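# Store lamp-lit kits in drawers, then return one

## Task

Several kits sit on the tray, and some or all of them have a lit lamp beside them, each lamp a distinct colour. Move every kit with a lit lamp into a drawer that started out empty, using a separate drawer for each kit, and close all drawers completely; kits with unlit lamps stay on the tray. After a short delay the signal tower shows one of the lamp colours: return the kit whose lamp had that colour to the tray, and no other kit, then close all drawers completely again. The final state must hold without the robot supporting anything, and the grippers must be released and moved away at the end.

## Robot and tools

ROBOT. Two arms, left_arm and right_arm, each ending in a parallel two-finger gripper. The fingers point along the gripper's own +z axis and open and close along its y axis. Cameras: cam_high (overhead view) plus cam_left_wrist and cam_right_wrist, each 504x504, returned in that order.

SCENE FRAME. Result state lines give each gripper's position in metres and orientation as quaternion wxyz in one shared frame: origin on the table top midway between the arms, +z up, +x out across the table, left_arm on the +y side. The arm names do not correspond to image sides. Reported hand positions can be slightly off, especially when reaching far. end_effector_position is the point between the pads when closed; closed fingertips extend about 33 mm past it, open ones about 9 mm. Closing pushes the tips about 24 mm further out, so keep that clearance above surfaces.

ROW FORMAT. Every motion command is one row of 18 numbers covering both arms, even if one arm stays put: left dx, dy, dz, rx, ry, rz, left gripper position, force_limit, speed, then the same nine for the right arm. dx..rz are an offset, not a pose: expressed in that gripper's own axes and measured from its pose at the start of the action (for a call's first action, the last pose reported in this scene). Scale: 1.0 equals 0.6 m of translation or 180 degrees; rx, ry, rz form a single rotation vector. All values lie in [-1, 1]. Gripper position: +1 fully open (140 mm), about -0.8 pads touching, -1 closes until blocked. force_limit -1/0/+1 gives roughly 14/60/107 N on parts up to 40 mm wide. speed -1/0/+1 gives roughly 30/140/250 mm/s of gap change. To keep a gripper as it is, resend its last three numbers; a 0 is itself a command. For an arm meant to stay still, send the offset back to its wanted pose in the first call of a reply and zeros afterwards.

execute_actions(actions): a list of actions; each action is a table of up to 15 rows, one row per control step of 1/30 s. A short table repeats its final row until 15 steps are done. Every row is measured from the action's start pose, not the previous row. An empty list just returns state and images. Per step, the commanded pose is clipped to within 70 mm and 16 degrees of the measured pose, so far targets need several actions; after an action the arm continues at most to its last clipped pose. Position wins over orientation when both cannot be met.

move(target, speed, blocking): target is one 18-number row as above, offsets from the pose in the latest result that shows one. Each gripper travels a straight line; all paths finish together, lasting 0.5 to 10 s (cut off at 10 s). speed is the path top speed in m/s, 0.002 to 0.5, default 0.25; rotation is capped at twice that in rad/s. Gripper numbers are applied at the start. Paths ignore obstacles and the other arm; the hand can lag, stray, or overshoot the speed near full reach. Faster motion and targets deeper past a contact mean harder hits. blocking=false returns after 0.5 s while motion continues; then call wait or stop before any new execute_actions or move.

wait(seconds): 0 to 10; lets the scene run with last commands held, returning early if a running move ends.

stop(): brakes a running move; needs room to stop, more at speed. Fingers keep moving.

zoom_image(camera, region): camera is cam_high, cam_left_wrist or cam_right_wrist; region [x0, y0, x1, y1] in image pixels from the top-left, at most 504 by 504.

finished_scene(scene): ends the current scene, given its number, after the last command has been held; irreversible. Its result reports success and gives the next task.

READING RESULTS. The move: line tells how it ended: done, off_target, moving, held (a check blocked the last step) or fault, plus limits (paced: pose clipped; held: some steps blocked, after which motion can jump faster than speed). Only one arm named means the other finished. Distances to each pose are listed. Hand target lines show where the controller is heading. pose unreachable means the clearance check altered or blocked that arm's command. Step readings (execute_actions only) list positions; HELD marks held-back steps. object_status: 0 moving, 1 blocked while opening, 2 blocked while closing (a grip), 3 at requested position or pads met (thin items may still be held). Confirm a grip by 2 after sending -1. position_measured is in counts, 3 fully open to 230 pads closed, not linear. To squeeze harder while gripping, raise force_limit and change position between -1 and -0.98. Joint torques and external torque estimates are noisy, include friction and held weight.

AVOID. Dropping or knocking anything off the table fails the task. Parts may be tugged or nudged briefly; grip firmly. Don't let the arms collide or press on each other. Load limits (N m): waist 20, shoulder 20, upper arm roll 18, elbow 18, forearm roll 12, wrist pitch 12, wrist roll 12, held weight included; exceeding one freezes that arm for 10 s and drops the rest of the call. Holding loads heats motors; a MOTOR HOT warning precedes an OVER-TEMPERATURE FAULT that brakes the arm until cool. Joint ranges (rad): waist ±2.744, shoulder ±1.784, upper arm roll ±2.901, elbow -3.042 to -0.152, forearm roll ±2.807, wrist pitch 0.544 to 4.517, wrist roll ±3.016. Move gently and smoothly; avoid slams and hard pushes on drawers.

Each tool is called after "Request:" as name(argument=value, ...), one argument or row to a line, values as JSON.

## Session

Request:
execute_actions(
  actions=[],
)

Scene clock: 0.00 s.
left_arm: end_effector_position=(+0.0002, +0.0096, +0.2599) position_measured=3 object_status=3 end_effector_quat_wxyz=(+0.176, +0.235, +0.901, +0.319) | right_arm: end_effector_position=(+0.2487, -0.6056, +0.3349) position_measured=3 object_status=3 end_effector_quat_wxyz=(+0.223, +0.969, -0.072, -0.082)
Joint positions: left_arm=[-1.568 -0.026 -0.058 -2.079  0.379  1.404  0.258] | right_arm=[-0.369 -0.722  0.034 -2.493 -0.445  1.645 -1.557]
Joint velocities: left_arm=[-0.001 -0.001  0.    -0.    -0.     0.001 -0.001] | right_arm=[ 0.001  0.001 -0.001 -0.    -0.001 -0.001 -0.001]
Joint torques (N m, as the joint torque sensors report them, + toward a larger angle): no reading
External joint torques (N m, as the arm's controller estimates them; a push from outside toward a larger angle lowers the number): no reading
Hand target (left_arm): +0.000, +0.010, +0.260; +0.176, +0.235, +0.901, +0.319
Hand target (right_arm): +0.249, -0.606, +0.335; +0.223, +0.969, -0.072, -0.082

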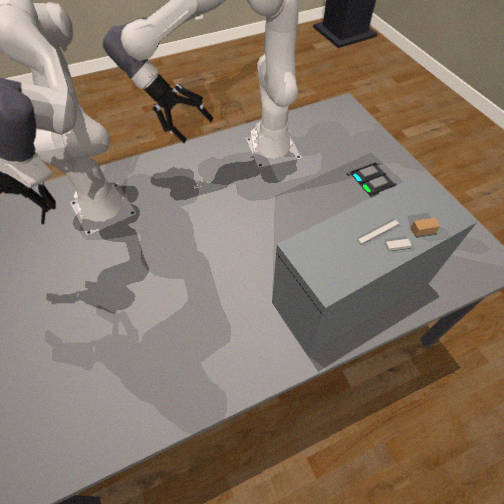

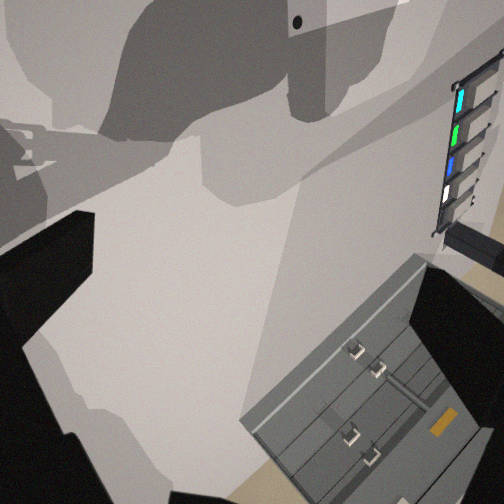

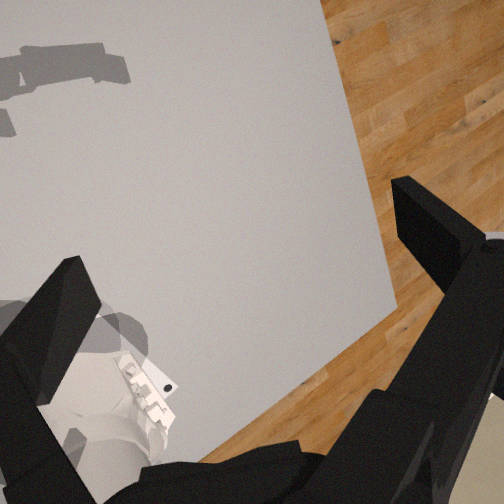

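Request:
zoom_image(
  camera="cam_left_wrist",
  region=[224,40,504,504],
)

Region (224, 40, 504, 504) of cam_left_wrist's 504x504 image, scaled by 1.086, with more detail than that image has; it fills the left 304 columns of this view, and the rest is white.

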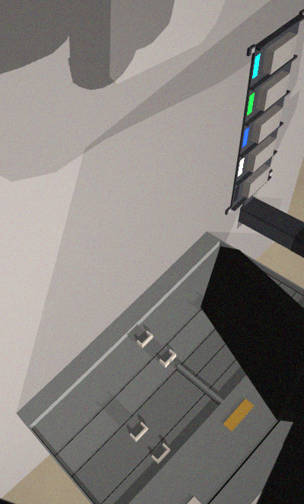

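Request:
move(
  target=[-0.207,0.203,0.229,-0.042,0.164,-0.184,1,0,0,0,0,0,0,0,0,1,0,0],
)

Request:
move(
  target=[-0.207,0.203,0.229,-0.042,0.164,-0.184,1,0,0,0,0,0,0,0,0,1,0,0],
)

Scene clock: 6.10 s.
left_arm: end_effector_position=(+0.2079, +0.0977, +0.2551) position_measured=3 object_status=3 end_effector_quat_wxyz=(+0.043, -0.124, +0.920, +0.369) | right_arm: end_effector_position=(+0.2487, -0.6056, +0.3349) position_measured=3 object_status=3 end_effector_quat_wxyz=(+0.223, +0.969, -0.072, -0.082)
Joint positions: left_arm=[-1.23   0.09   0.29  -1.954  0.311  1.354  0.195] | right_arm=[-0.369 -0.722  0.034 -2.493 -0.445  1.645 -1.557]
Joint velocities: left_arm=[ 0.001  0.004  0.     0.004 -0.011 -0.008 -0.005] | right_arm=[-0.     0.     0.001 -0.001  0.     0.     0.001]
Joint torques (N m, as the joint torque sensors report them, + toward a larger angle): left_arm=[  0.16 -29.11   1.13  23.87   0.3   -0.18  -0.04] | right_arm=[-0.55 -6.4   0.34 24.33 -0.26  1.9   0.11]
External joint torques (N m, as the arm's controller estimates them; a push from outside toward a larger angle lowers the number): left_arm=[ 0.03  2.09  0.07  1.85 -1.21 -0.48 -0.07] | right_arm=[-0.54  0.71  0.89  0.27 -0.07 -0.02  0.09]
Hand target (left_arm): +0.206, +0.097, +0.255; +0.041, -0.127, +0.919, +0.370
Hand target (right_arm): +0.249, -0.606, +0.335; +0.223, +0.969, -0.072, -0.082
Off the commanded pose (left_arm): 0.007 m, 1 deg.
Off the commanded pose (right_arm): 0.000 m, 0 deg.
move: off_target (left_arm)

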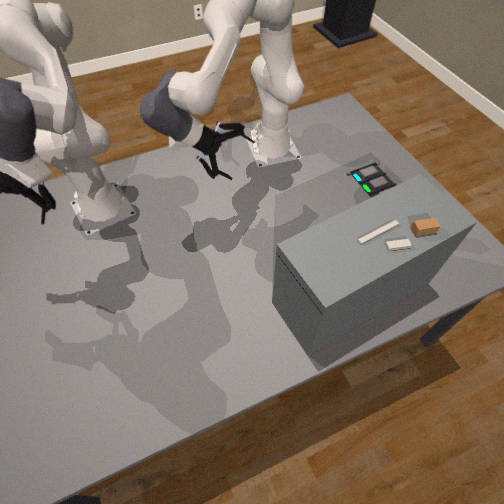

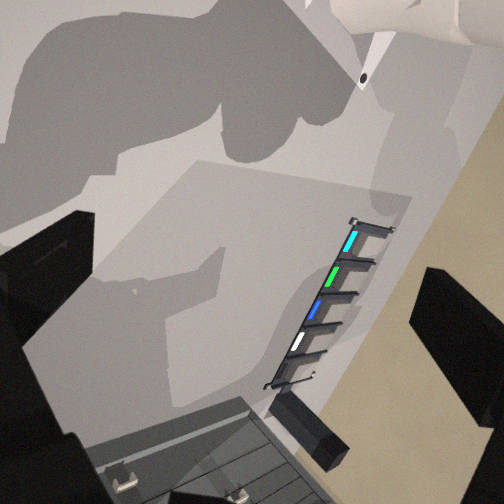

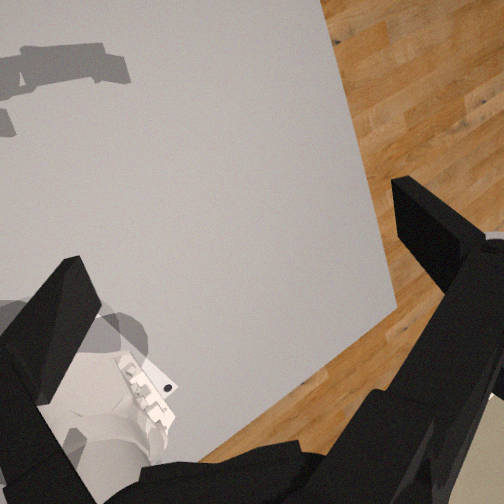

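Scene clock: 8.07 s.
left_arm: end_effector_position=(+0.2943, +0.3063, +0.2538) position_measured=3 object_status=3 end_effector_quat_wxyz=(-0.095, -0.465, +0.801, +0.365) | right_arm: end_effector_position=(+0.2487, -0.6056, +0.3349) position_measured=3 object_status=3 end_effector_quat_wxyz=(+0.223, +0.969, -0.072, -0.082)
Joint positions: left_arm=[-0.899  0.093  0.633 -1.972  0.233  1.328  0.108] | right_arm=[-0.369 -0.722  0.034 -2.493 -0.445  1.645 -1.557]
Joint velocities: left_arm=[-0.002  0.004 -0.     0.002 -0.009 -0.004 -0.001] | right_arm=[ 0.001  0.001 -0.    -0.002  0.001 -0.     0.   ]
Joint torques (N m, as the joint torque sensors report them, + toward a larger angle): left_arm=[  0.87 -23.53   0.73  22.72   0.19  -0.18   0.05] | right_arm=[-0.44 -6.41  0.49 24.38 -0.27  1.92  0.12]
External joint torques (N m, as the arm's controller estimates them; a push from outside toward a larger angle lowers the number): left_arm=[ 0.91  2.59 -1.02  0.82 -1.23 -0.41  0.02] | right_arm=[-0.48  0.65  1.    0.39 -0.09  0.    0.1 ]
Hand target (left_arm): +0.293, +0.305, +0.254; -0.097, -0.467, +0.800, +0.365
Hand target (right_arm): +0.249, -0.606, +0.335; +0.223, +0.969, -0.072, -0.082
Off the commanded pose (left_arm): 0.006 m, 1 deg.
Off the commanded pose (right_arm): 0.000 m, 0 deg.
move: off_target (left_arm)

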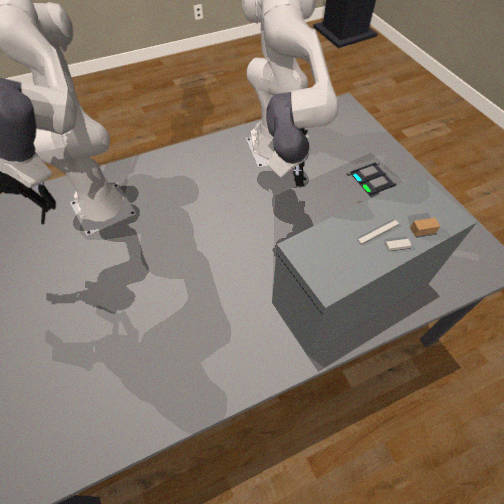

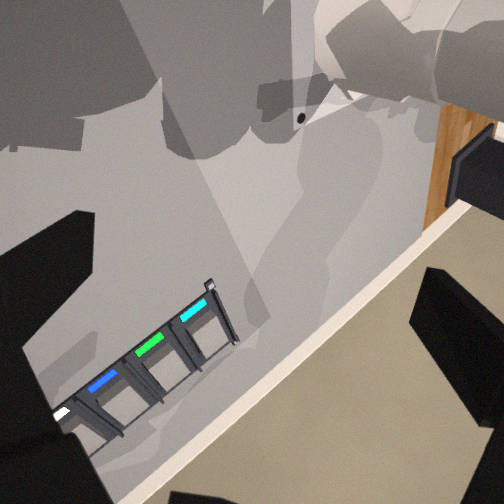

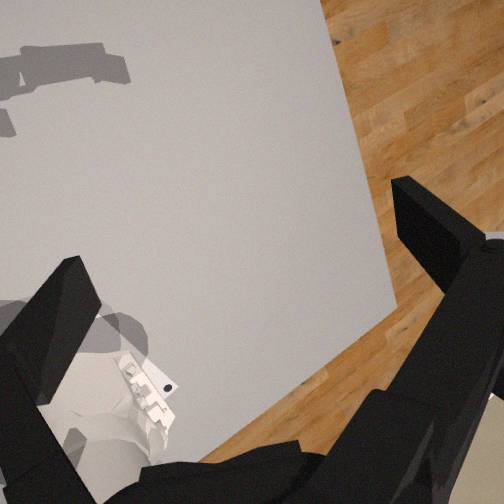

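Request:
move(
  target=[-0.203,-0.152,-0.09,0.237,0.066,0,1,0,0,0,0,0,0,0,0,1,0,0],
)

Scene clock: 13.10 s.
left_arm: end_effector_position=(+0.4478, +0.3551, +0.2517) position_measured=3 object_status=3 end_effector_quat_wxyz=(-0.003, -0.509, +0.861, +0.004) | right_arm: end_effector_position=(+0.2487, -0.6056, +0.3349) position_measured=3 object_status=3 end_effector_quat_wxyz=(+0.223, +0.969, -0.072, -0.082)
Joint positions: left_arm=[-0.822 -0.237  0.871 -2.149  0.2    1.979  0.322] | right_arm=[-0.369 -0.722  0.034 -2.493 -0.445  1.645 -1.557]
Joint velocities: left_arm=[-0.006 -0.001  0.007 -0.002  0.001  0.01   0.027] | right_arm=[-0.001 -0.001  0.     0.    -0.    -0.     0.002]
Joint torques (N m, as the joint torque sensors report them, + toward a larger angle): left_arm=[ -1.71 -13.41  -6.18  21.52  -0.51   2.89   0.19] | right_arm=[-0.35 -6.5   0.39 24.28 -0.31  1.94  0.12]
External joint torques (N m, as the arm's controller estimates them; a push from outside toward a larger angle lowers the number): left_arm=[-1.71 -0.85 -0.51 -2.2  -1.23  0.45  0.19] | right_arm=[-0.29  0.65  0.98  0.19 -0.12  0.02  0.1 ]
Hand target (left_arm): +0.448, +0.353, +0.251; -0.003, -0.504, +0.864, +0.001
Hand target (right_arm): +0.249, -0.606, +0.335; +0.223, +0.969, -0.072, -0.082
Off the commanded pose (left_arm): 0.005 m, 1 deg.
Off the commanded pose (right_arm): 0.000 m, 0 deg.
move: off_target (left_arm)

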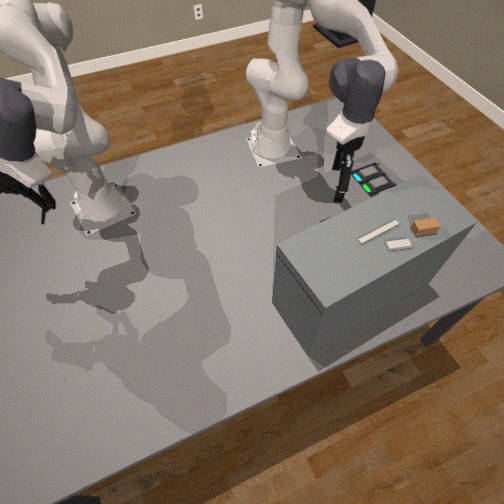

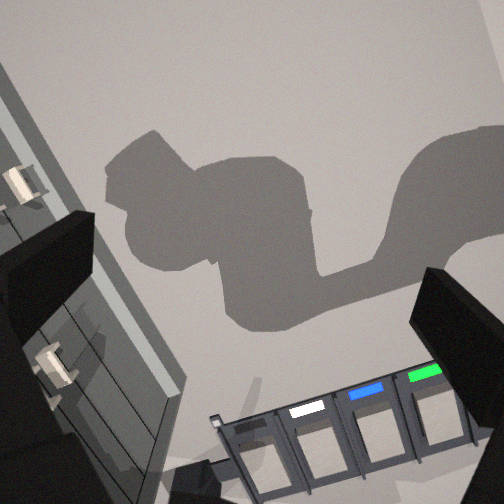

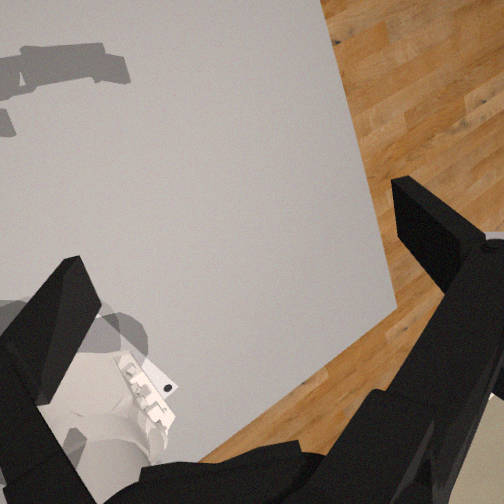

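Request:
move(
  target=[0,0,0,0,0,-0.66,-0.15,0,0,0,0,0,0,0,0,1,0,0],
  speed=0.4,
)

Request:
move(
  target=[0.02,0.1,0,0,0.25,0,-0.15,0,0,0,0,0,0,0,0,1,0,0],
)

Scene clock: 18.43 s.
left_arm: end_effector_position=(+0.4467, +0.3524, +0.2494) position_measured=148 object_status=3 end_effector_quat_wxyz=(+0.002, +1.000, -0.007, -0.009) | right_arm: end_effector_position=(+0.2487, -0.6056, +0.3349) position_measured=3 object_status=3 end_effector_quat_wxyz=(+0.223, +0.969, -0.072, -0.082)
Joint positions: left_arm=[-0.322 -0.155  0.408 -2.15   0.062  1.989 -1.634] | right_arm=[-0.369 -0.722  0.034 -2.493 -0.445  1.645 -1.557]
Joint velocities: left_arm=[ 0.001 -0.001  0.001 -0.001  0.002  0.001 -0.03 ] | right_arm=[-0.001  0.    -0.    -0.001  0.001 -0.001  0.001]
Joint torques (N m, as the joint torque sensors report them, + toward a larger angle): left_arm=[  1.79 -24.25  -4.17  22.24   1.83   2.86  -0.09] | right_arm=[-0.55 -6.45  0.36 24.37 -0.28  1.9   0.14]
External joint torques (N m, as the arm's controller estimates them; a push from outside toward a larger angle lowers the number): left_arm=[ 1.81 -0.51 -2.11 -1.93  1.04  0.37 -0.09] | right_arm=[-0.52  0.6   0.93  0.35 -0.1  -0.01  0.12]
Hand target (left_arm): +0.447, +0.354, +0.249; +0.000, +1.000, -0.001, -0.007
Hand target (right_arm): +0.249, -0.606, +0.335; +0.223, +0.969, -0.072, -0.082
Off the commanded pose (left_arm): 0.004 m, 1 deg.
Off the commanded pose (right_arm): 0.000 m, 0 deg.
move: off_target (left_arm); limits=paced

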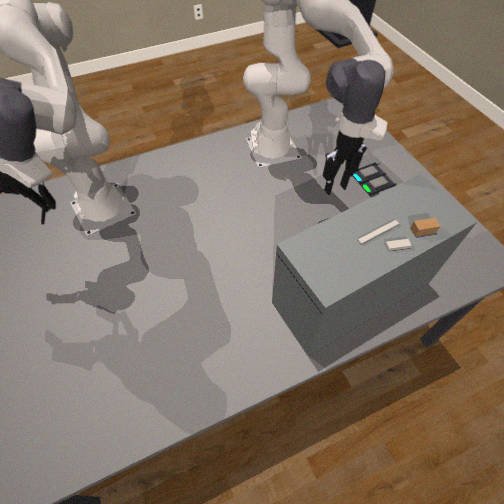

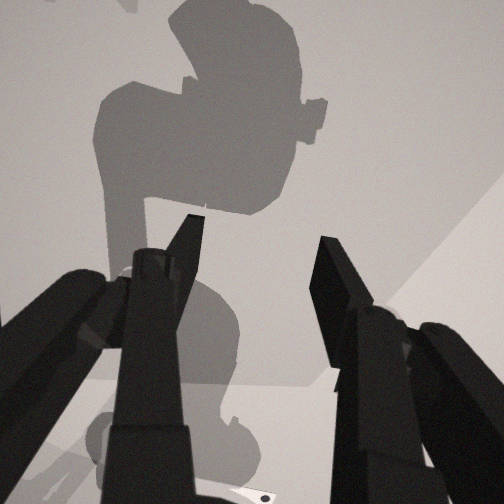

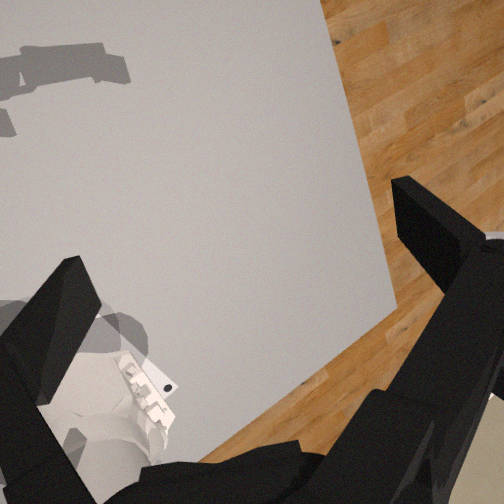

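Scene clock: 20.93 s.
left_arm: end_effector_position=(+0.4587, +0.2871, +0.2497) position_measured=148 object_status=3 end_effector_quat_wxyz=(+0.006, +0.928, -0.014, +0.373) | right_arm: end_effector_position=(+0.2487, -0.6056, +0.3349) position_measured=3 object_status=3 end_effector_quat_wxyz=(+0.223, +0.969, -0.072, -0.082)
Joint positions: left_arm=[ 0.159 -0.516 -0.146 -2.899  0.381  3.151 -2.054] | right_arm=[-0.369 -0.722  0.034 -2.493 -0.445  1.645 -1.557]
Joint velocities: left_arm=[ 0.009  0.001 -0.011 -0.001 -0.01   0.015 -0.02 ] | right_arm=[-0.    -0.     0.001  0.001 -0.     0.     0.   ]
Joint torques (N m, as the joint torque sensors report them, + toward a larger angle): left_arm=[  1.99 -11.38   0.23  20.21  -1.39   3.83   0.05] | right_arm=[-0.44 -6.54  0.5  24.3  -0.26  1.94  0.13]
External joint torques (N m, as the arm's controller estimates them; a push from outside toward a larger angle lowers the number): left_arm=[ 1.97  0.6  -1.36 -2.16 -1.11  0.52  0.03] | right_arm=[-0.43  0.6   1.06  0.21 -0.07  0.02  0.11]
Hand target (left_arm): +0.458, +0.287, +0.249; +0.010, +0.928, -0.006, +0.374
Hand target (right_arm): +0.249, -0.606, +0.335; +0.223, +0.969, -0.072, -0.082
Off the commanded pose (left_arm): 0.005 m, 1 deg.
Off the commanded pose (right_arm): 0.000 m, 0 deg.
move: off_target (left_arm)

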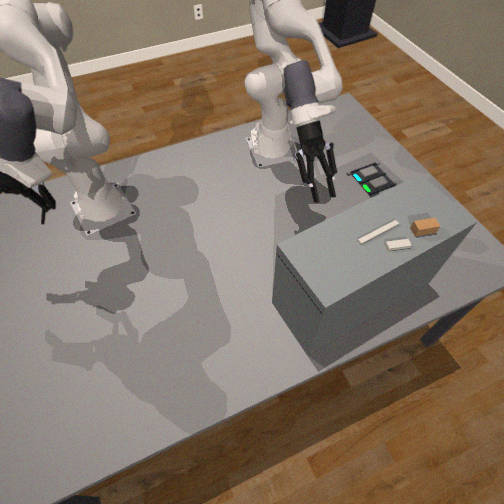

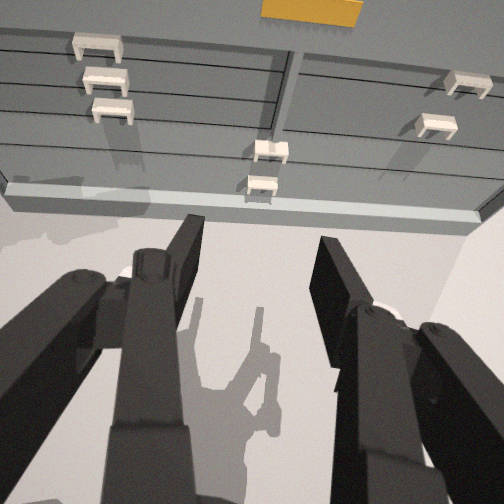

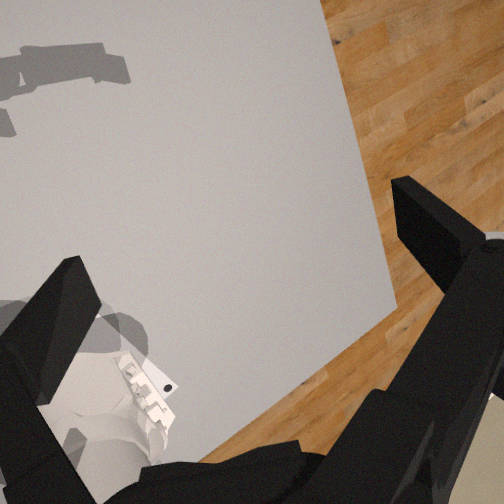

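Request:
move(
  target=[-0.04,0.02,0.262,0,0,0,-0.15,0,0,0,0,0,0,0,0,1,0,0],
  speed=0.15,
)

Scene clock: 25.77 s.
left_arm: end_effector_position=(+0.5502, +0.2631, +0.1186) position_measured=148 object_status=3 end_effector_quat_wxyz=(+0.022, +0.928, -0.009, +0.372) | right_arm: end_effector_position=(+0.2487, -0.6056, +0.3349) position_measured=3 object_status=3 end_effector_quat_wxyz=(+0.223, +0.969, -0.072, -0.082)
Joint positions: left_arm=[-0.088  0.189 -0.086 -2.637 -0.4    3.61  -1.422] | right_arm=[-0.369 -0.722  0.034 -2.493 -0.445  1.645 -1.557]
Joint velocities: left_arm=[-0.035 -0.001  0.028  0.004 -0.024 -0.001  0.048] | right_arm=[ 0.001 -0.001 -0.001  0.001 -0.     0.     0.   ]
Joint torques (N m, as the joint torque sensors report them, + toward a larger angle): left_arm=[ -1.22 -26.9    0.45  16.33  -0.59   3.53   0.27] | right_arm=[-0.31 -6.53  0.58 24.29 -0.28  1.9   0.13]
External joint torques (N m, as the arm's controller estimates them; a push from outside toward a larger angle lowers the number): left_arm=[-1.24  2.47  0.45  1.18 -1.31  0.04  0.25] | right_arm=[-0.33  0.62  1.11  0.19 -0.09 -0.03  0.11]
Hand target (left_arm): +0.551, +0.264, +0.119; +0.018, +0.927, -0.014, +0.373
Hand target (right_arm): +0.249, -0.606, +0.335; +0.223, +0.969, -0.072, -0.082
Off the commanded pose (left_arm): 0.009 m, 2 deg.
Off the commanded pose (right_arm): 0.000 m, 0 deg.
move: off_target (left_arm)

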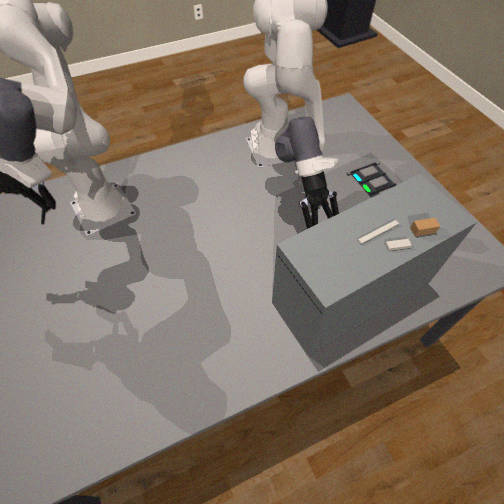

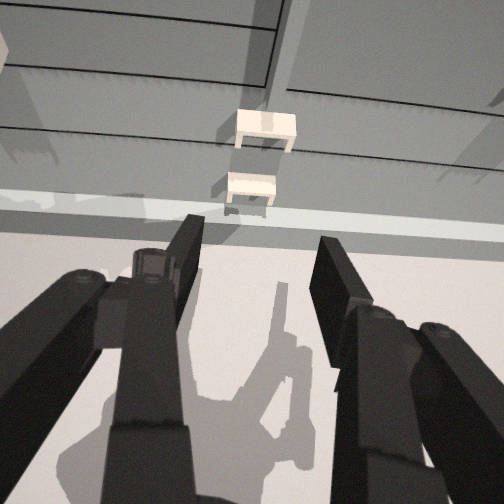

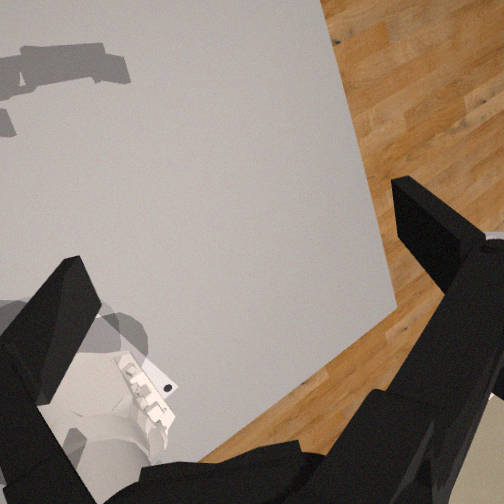

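Request:
move(
  target=[0.005,-0.012,0.09,0,0,-0.02,-0.15,0,0,0,0,0,0,0,0,1,0,0],
  speed=0.06,
)

Scene clock: 29.17 s.
left_arm: end_effector_position=(+0.5881, +0.2693, +0.0800) position_measured=148 object_status=3 end_effector_quat_wxyz=(+0.032, +0.929, +0.018, +0.369) | right_arm: end_effector_position=(+0.2487, -0.6056, +0.3349) position_measured=3 object_status=3 end_effector_quat_wxyz=(+0.223, +0.969, -0.072, -0.082)
Joint positions: left_arm=[ 0.004  0.368 -0.13  -2.501 -0.338  3.646 -1.481] | right_arm=[-0.369 -0.722  0.034 -2.493 -0.445  1.645 -1.557]
Joint velocities: left_arm=[ 0.019  0.001 -0.022  0.004 -0.     0.01  -0.018] | right_arm=[ 0.001 -0.001 -0.001  0.001 -0.001  0.    -0.   ]
Joint torques (N m, as the joint torque sensors report them, + toward a larger angle): left_arm=[  2.4  -32.06  -3.17  15.55   1.65   3.72  -0.16] | right_arm=[-0.34 -6.53  0.56 24.46 -0.3   1.89  0.1 ]
External joint torques (N m, as the arm's controller estimates them; a push from outside toward a larger angle lowers the number): left_arm=[ 2.46  2.1  -2.58  1.12  0.98  0.24 -0.19] | right_arm=[-0.41  0.61  1.04  0.4  -0.12 -0.04  0.08]
Hand target (left_arm): +0.590, +0.268, +0.081; +0.034, +0.928, +0.021, +0.372
Hand target (right_arm): +0.249, -0.606, +0.335; +0.223, +0.969, -0.072, -0.082
Off the commanded pose (left_arm): 0.003 m, 0 deg.
Off the commanded pose (right_arm): 0.000 m, 0 deg.
move: done

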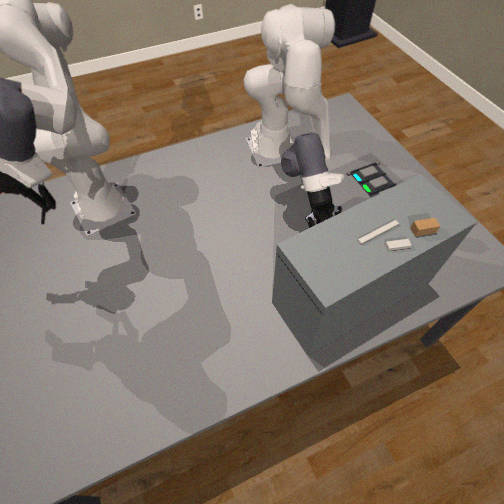

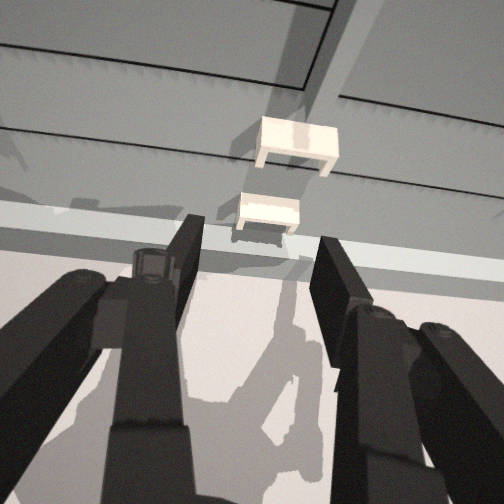

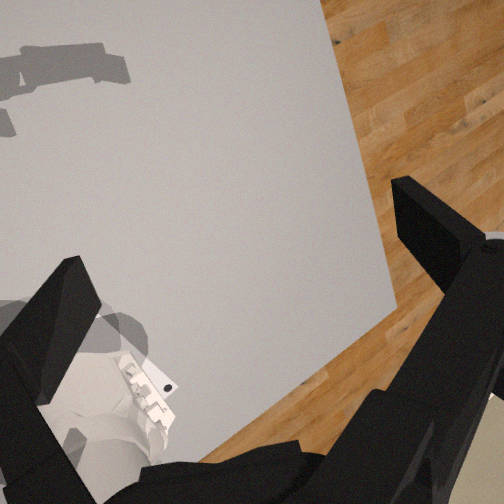

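Request:
move(
  target=[0.004,0.006,0.032,0.02,0,0,-0.15,0,0,0,0,0,0,0,0,1,0,0],
  speed=0.03,
)

Request:
move(
  target=[0,0,0,0,0,0,-1,0,-0.5,0,0,0,0,0,0,1,0,0],
)

Scene clock: 32.33 s.
left_arm: end_effector_position=(+0.6031, +0.2638, +0.0686) position_measured=148 object_status=3 end_effector_quat_wxyz=(+0.006, +0.928, +0.032, +0.370) | right_arm: end_effector_position=(+0.2487, -0.6056, +0.3349) position_measured=3 object_status=3 end_effector_quat_wxyz=(+0.223, +0.969, -0.072, -0.082)
Joint positions: left_arm=[-0.198  0.436  0.008 -2.414 -0.509  3.631 -1.42 ] | right_arm=[-0.369 -0.722  0.034 -2.493 -0.445  1.645 -1.557]
Joint velocities: left_arm=[-0.046  0.004  0.046  0.007 -0.024 -0.013  0.022] | right_arm=[ 0.001  0.001 -0.    -0.     0.002 -0.    -0.001]
Joint torques (N m, as the joint torque sensors report them, + toward a larger angle): left_arm=[ -1.59 -34.2    1.74  15.76  -0.51   3.16   0.28] | right_arm=[-0.6  -6.59  0.52 24.2  -0.29  1.89  0.12]
External joint torques (N m, as the arm's controller estimates them; a push from outside toward a larger angle lowers the number): left_arm=[-1.76  1.92  0.49  1.32 -1.2  -0.32  0.26] | right_arm=[-0.61  0.4   1.05  0.24 -0.11 -0.03  0.1 ]
Hand target (left_arm): +0.603, +0.265, +0.067; +0.003, +0.929, +0.030, +0.368
Hand target (right_arm): +0.249, -0.606, +0.335; +0.223, +0.969, -0.072, -0.082
Off the commanded pose (left_arm): 0.001 m, 0 deg.
Off the commanded pose (right_arm): 0.000 m, 0 deg.
move: done

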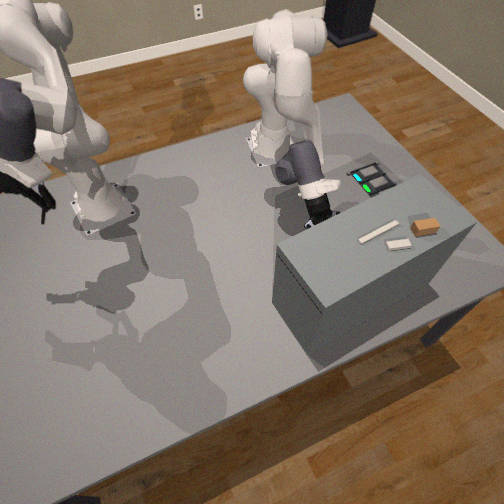

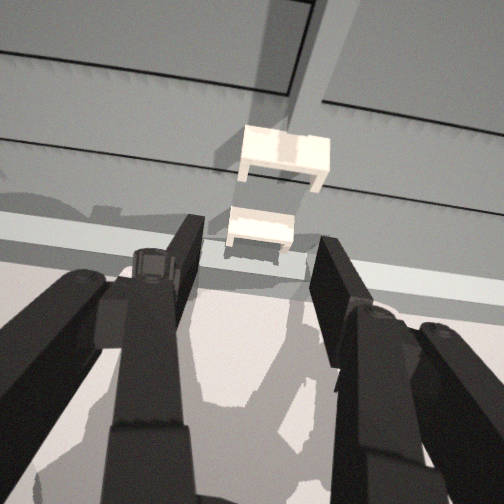

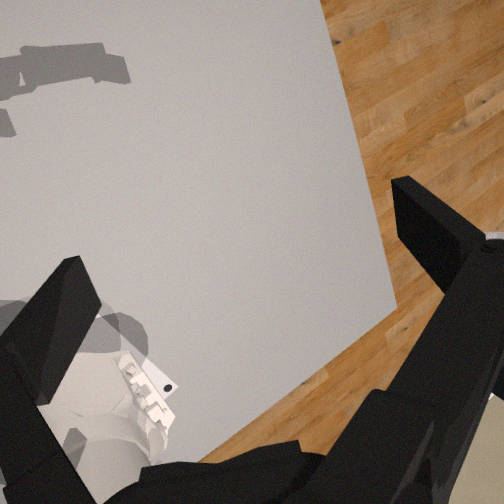

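Scene clock: 32.87 s.
left_arm: end_effector_position=(+0.6029, +0.2653, +0.0684) position_measured=193 object_status=2 end_effector_quat_wxyz=(+0.005, +0.928, +0.033, +0.370) | right_arm: end_effector_position=(+0.2487, -0.6056, +0.3349) position_measured=3 object_status=3 end_effector_quat_wxyz=(+0.223, +0.969, -0.072, -0.082)
Joint positions: left_arm=[-0.197  0.436  0.009 -2.415 -0.509  3.632 -1.42 ] | right_arm=[-0.369 -0.722  0.034 -2.493 -0.445  1.645 -1.557]
Joint velocities: left_arm=[ 0.001  0.002  0.001  0.001  0.    -0.    -0.002] | right_arm=[ 0.002 -0.     0.001  0.     0.     0.    -0.001]
Joint torques (N m, as the joint torque sensors report them, + toward a larger angle): left_arm=[  0.38 -34.73   0.12  14.47   0.78   3.38   0.22] | right_arm=[-0.43 -6.42  0.62 24.43 -0.28  1.91  0.15]
External joint torques (N m, as the arm's controller estimates them; a push from outside toward a larger angle lowers the number): left_arm=[ 0.38  1.17 -1.06  0.11  0.1  -0.1   0.2 ] | right_arm=[-0.51  0.73  1.09  0.33 -0.1  -0.03  0.13]
Hand target (left_arm): +0.603, +0.264, +0.069; +0.006, +0.928, +0.032, +0.370
Hand target (right_arm): +0.249, -0.606, +0.335; +0.223, +0.969, -0.072, -0.082
Off the commanded pose (left_arm): 0.002 m, 0 deg.
Off the commanded pose (right_arm): 0.000 m, 0 deg.
move: done

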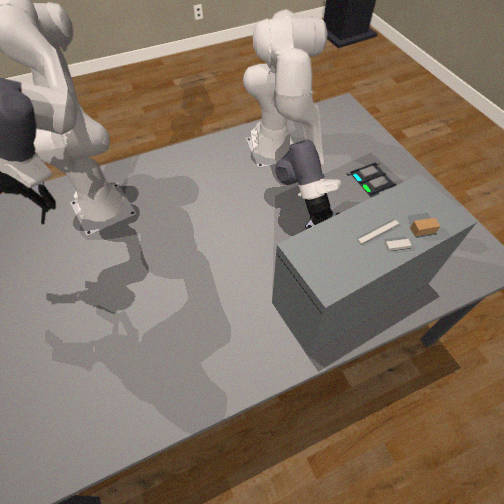

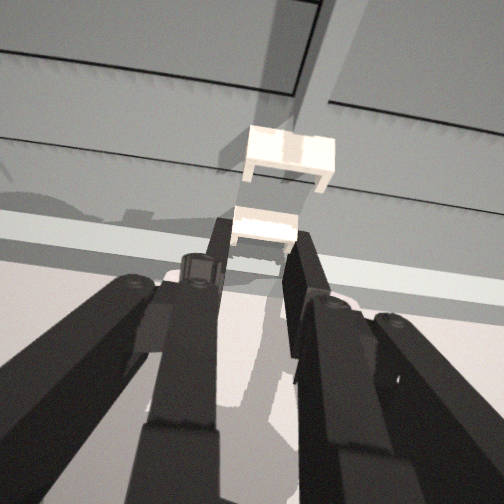

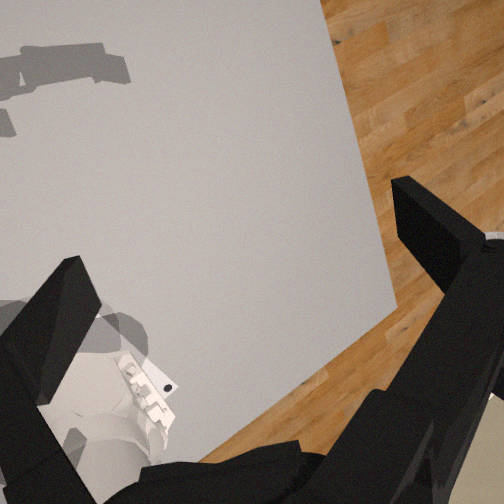

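Request:
move(
  target=[-0.163,0,-0.155,0,0,0,-1,0,-0.5,0,0,0,0,0,0,1,0,0],
  speed=0.05,
)

Scene clock: 37.37 s.
left_arm: end_effector_position=(+0.4706, +0.2511, +0.0685) position_measured=193 object_status=2 end_effector_quat_wxyz=(+0.008, +0.929, +0.028, +0.370) | right_arm: end_effector_position=(+0.2487, -0.6056, +0.3349) position_measured=3 object_status=3 end_effector_quat_wxyz=(+0.223, +0.969, -0.072, -0.082)
Joint positions: left_arm=[-0.233  0.268 -0.108 -2.798 -0.548  3.847 -1.53 ] | right_arm=[-0.369 -0.722  0.034 -2.493 -0.445  1.645 -1.557]
Joint velocities: left_arm=[-0.    -0.001 -0.004 -0.005 -0.003  0.007 -0.014] | right_arm=[ 0.001  0.     0.001  0.    -0.    -0.    -0.   ]
Joint torques (N m, as the joint torque sensors report them, + toward a larger angle): left_arm=[  0.86 -26.55   0.04   6.28  -1.54   4.02   0.1 ] | right_arm=[-0.56 -6.44  0.56 24.33 -0.3   1.9   0.11]
External joint torques (N m, as the arm's controller estimates them; a push from outside toward a larger angle lowers the number): left_arm=[ 0.83  0.19 -0.06 -3.74 -1.8   0.51  0.09] | right_arm=[-0.6   0.64  1.06  0.27 -0.12 -0.03  0.09]
Hand target (left_arm): +0.468, +0.255, +0.068; +0.006, +0.929, +0.033, +0.369
Hand target (right_arm): +0.249, -0.606, +0.335; +0.223, +0.969, -0.072, -0.082
Off the commanded pose (left_arm): 0.007 m, 1 deg.
Off the commanded pose (right_arm): 0.000 m, 0 deg.
move: off_target (left_arm)

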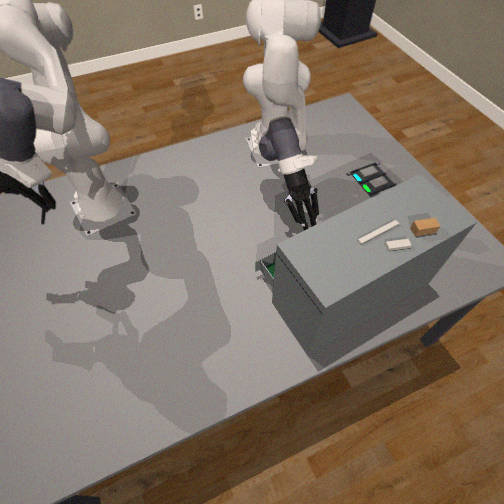

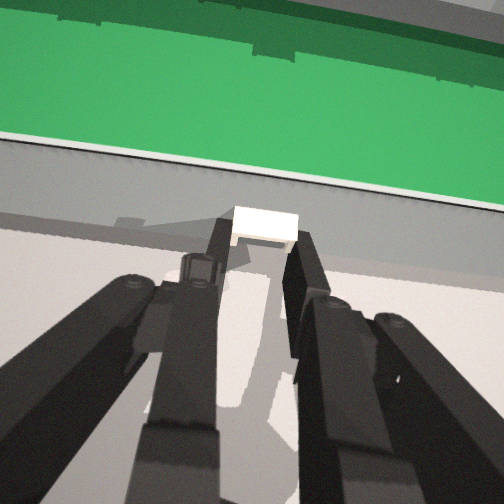

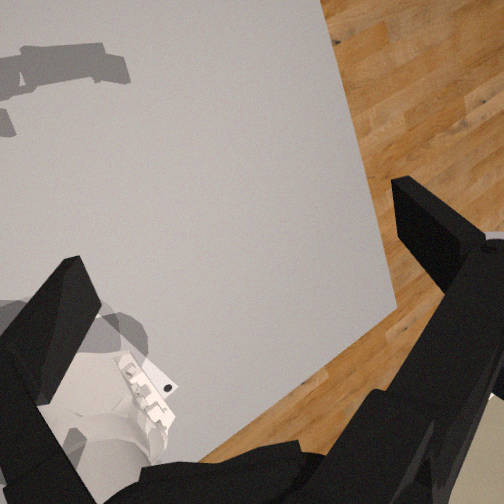

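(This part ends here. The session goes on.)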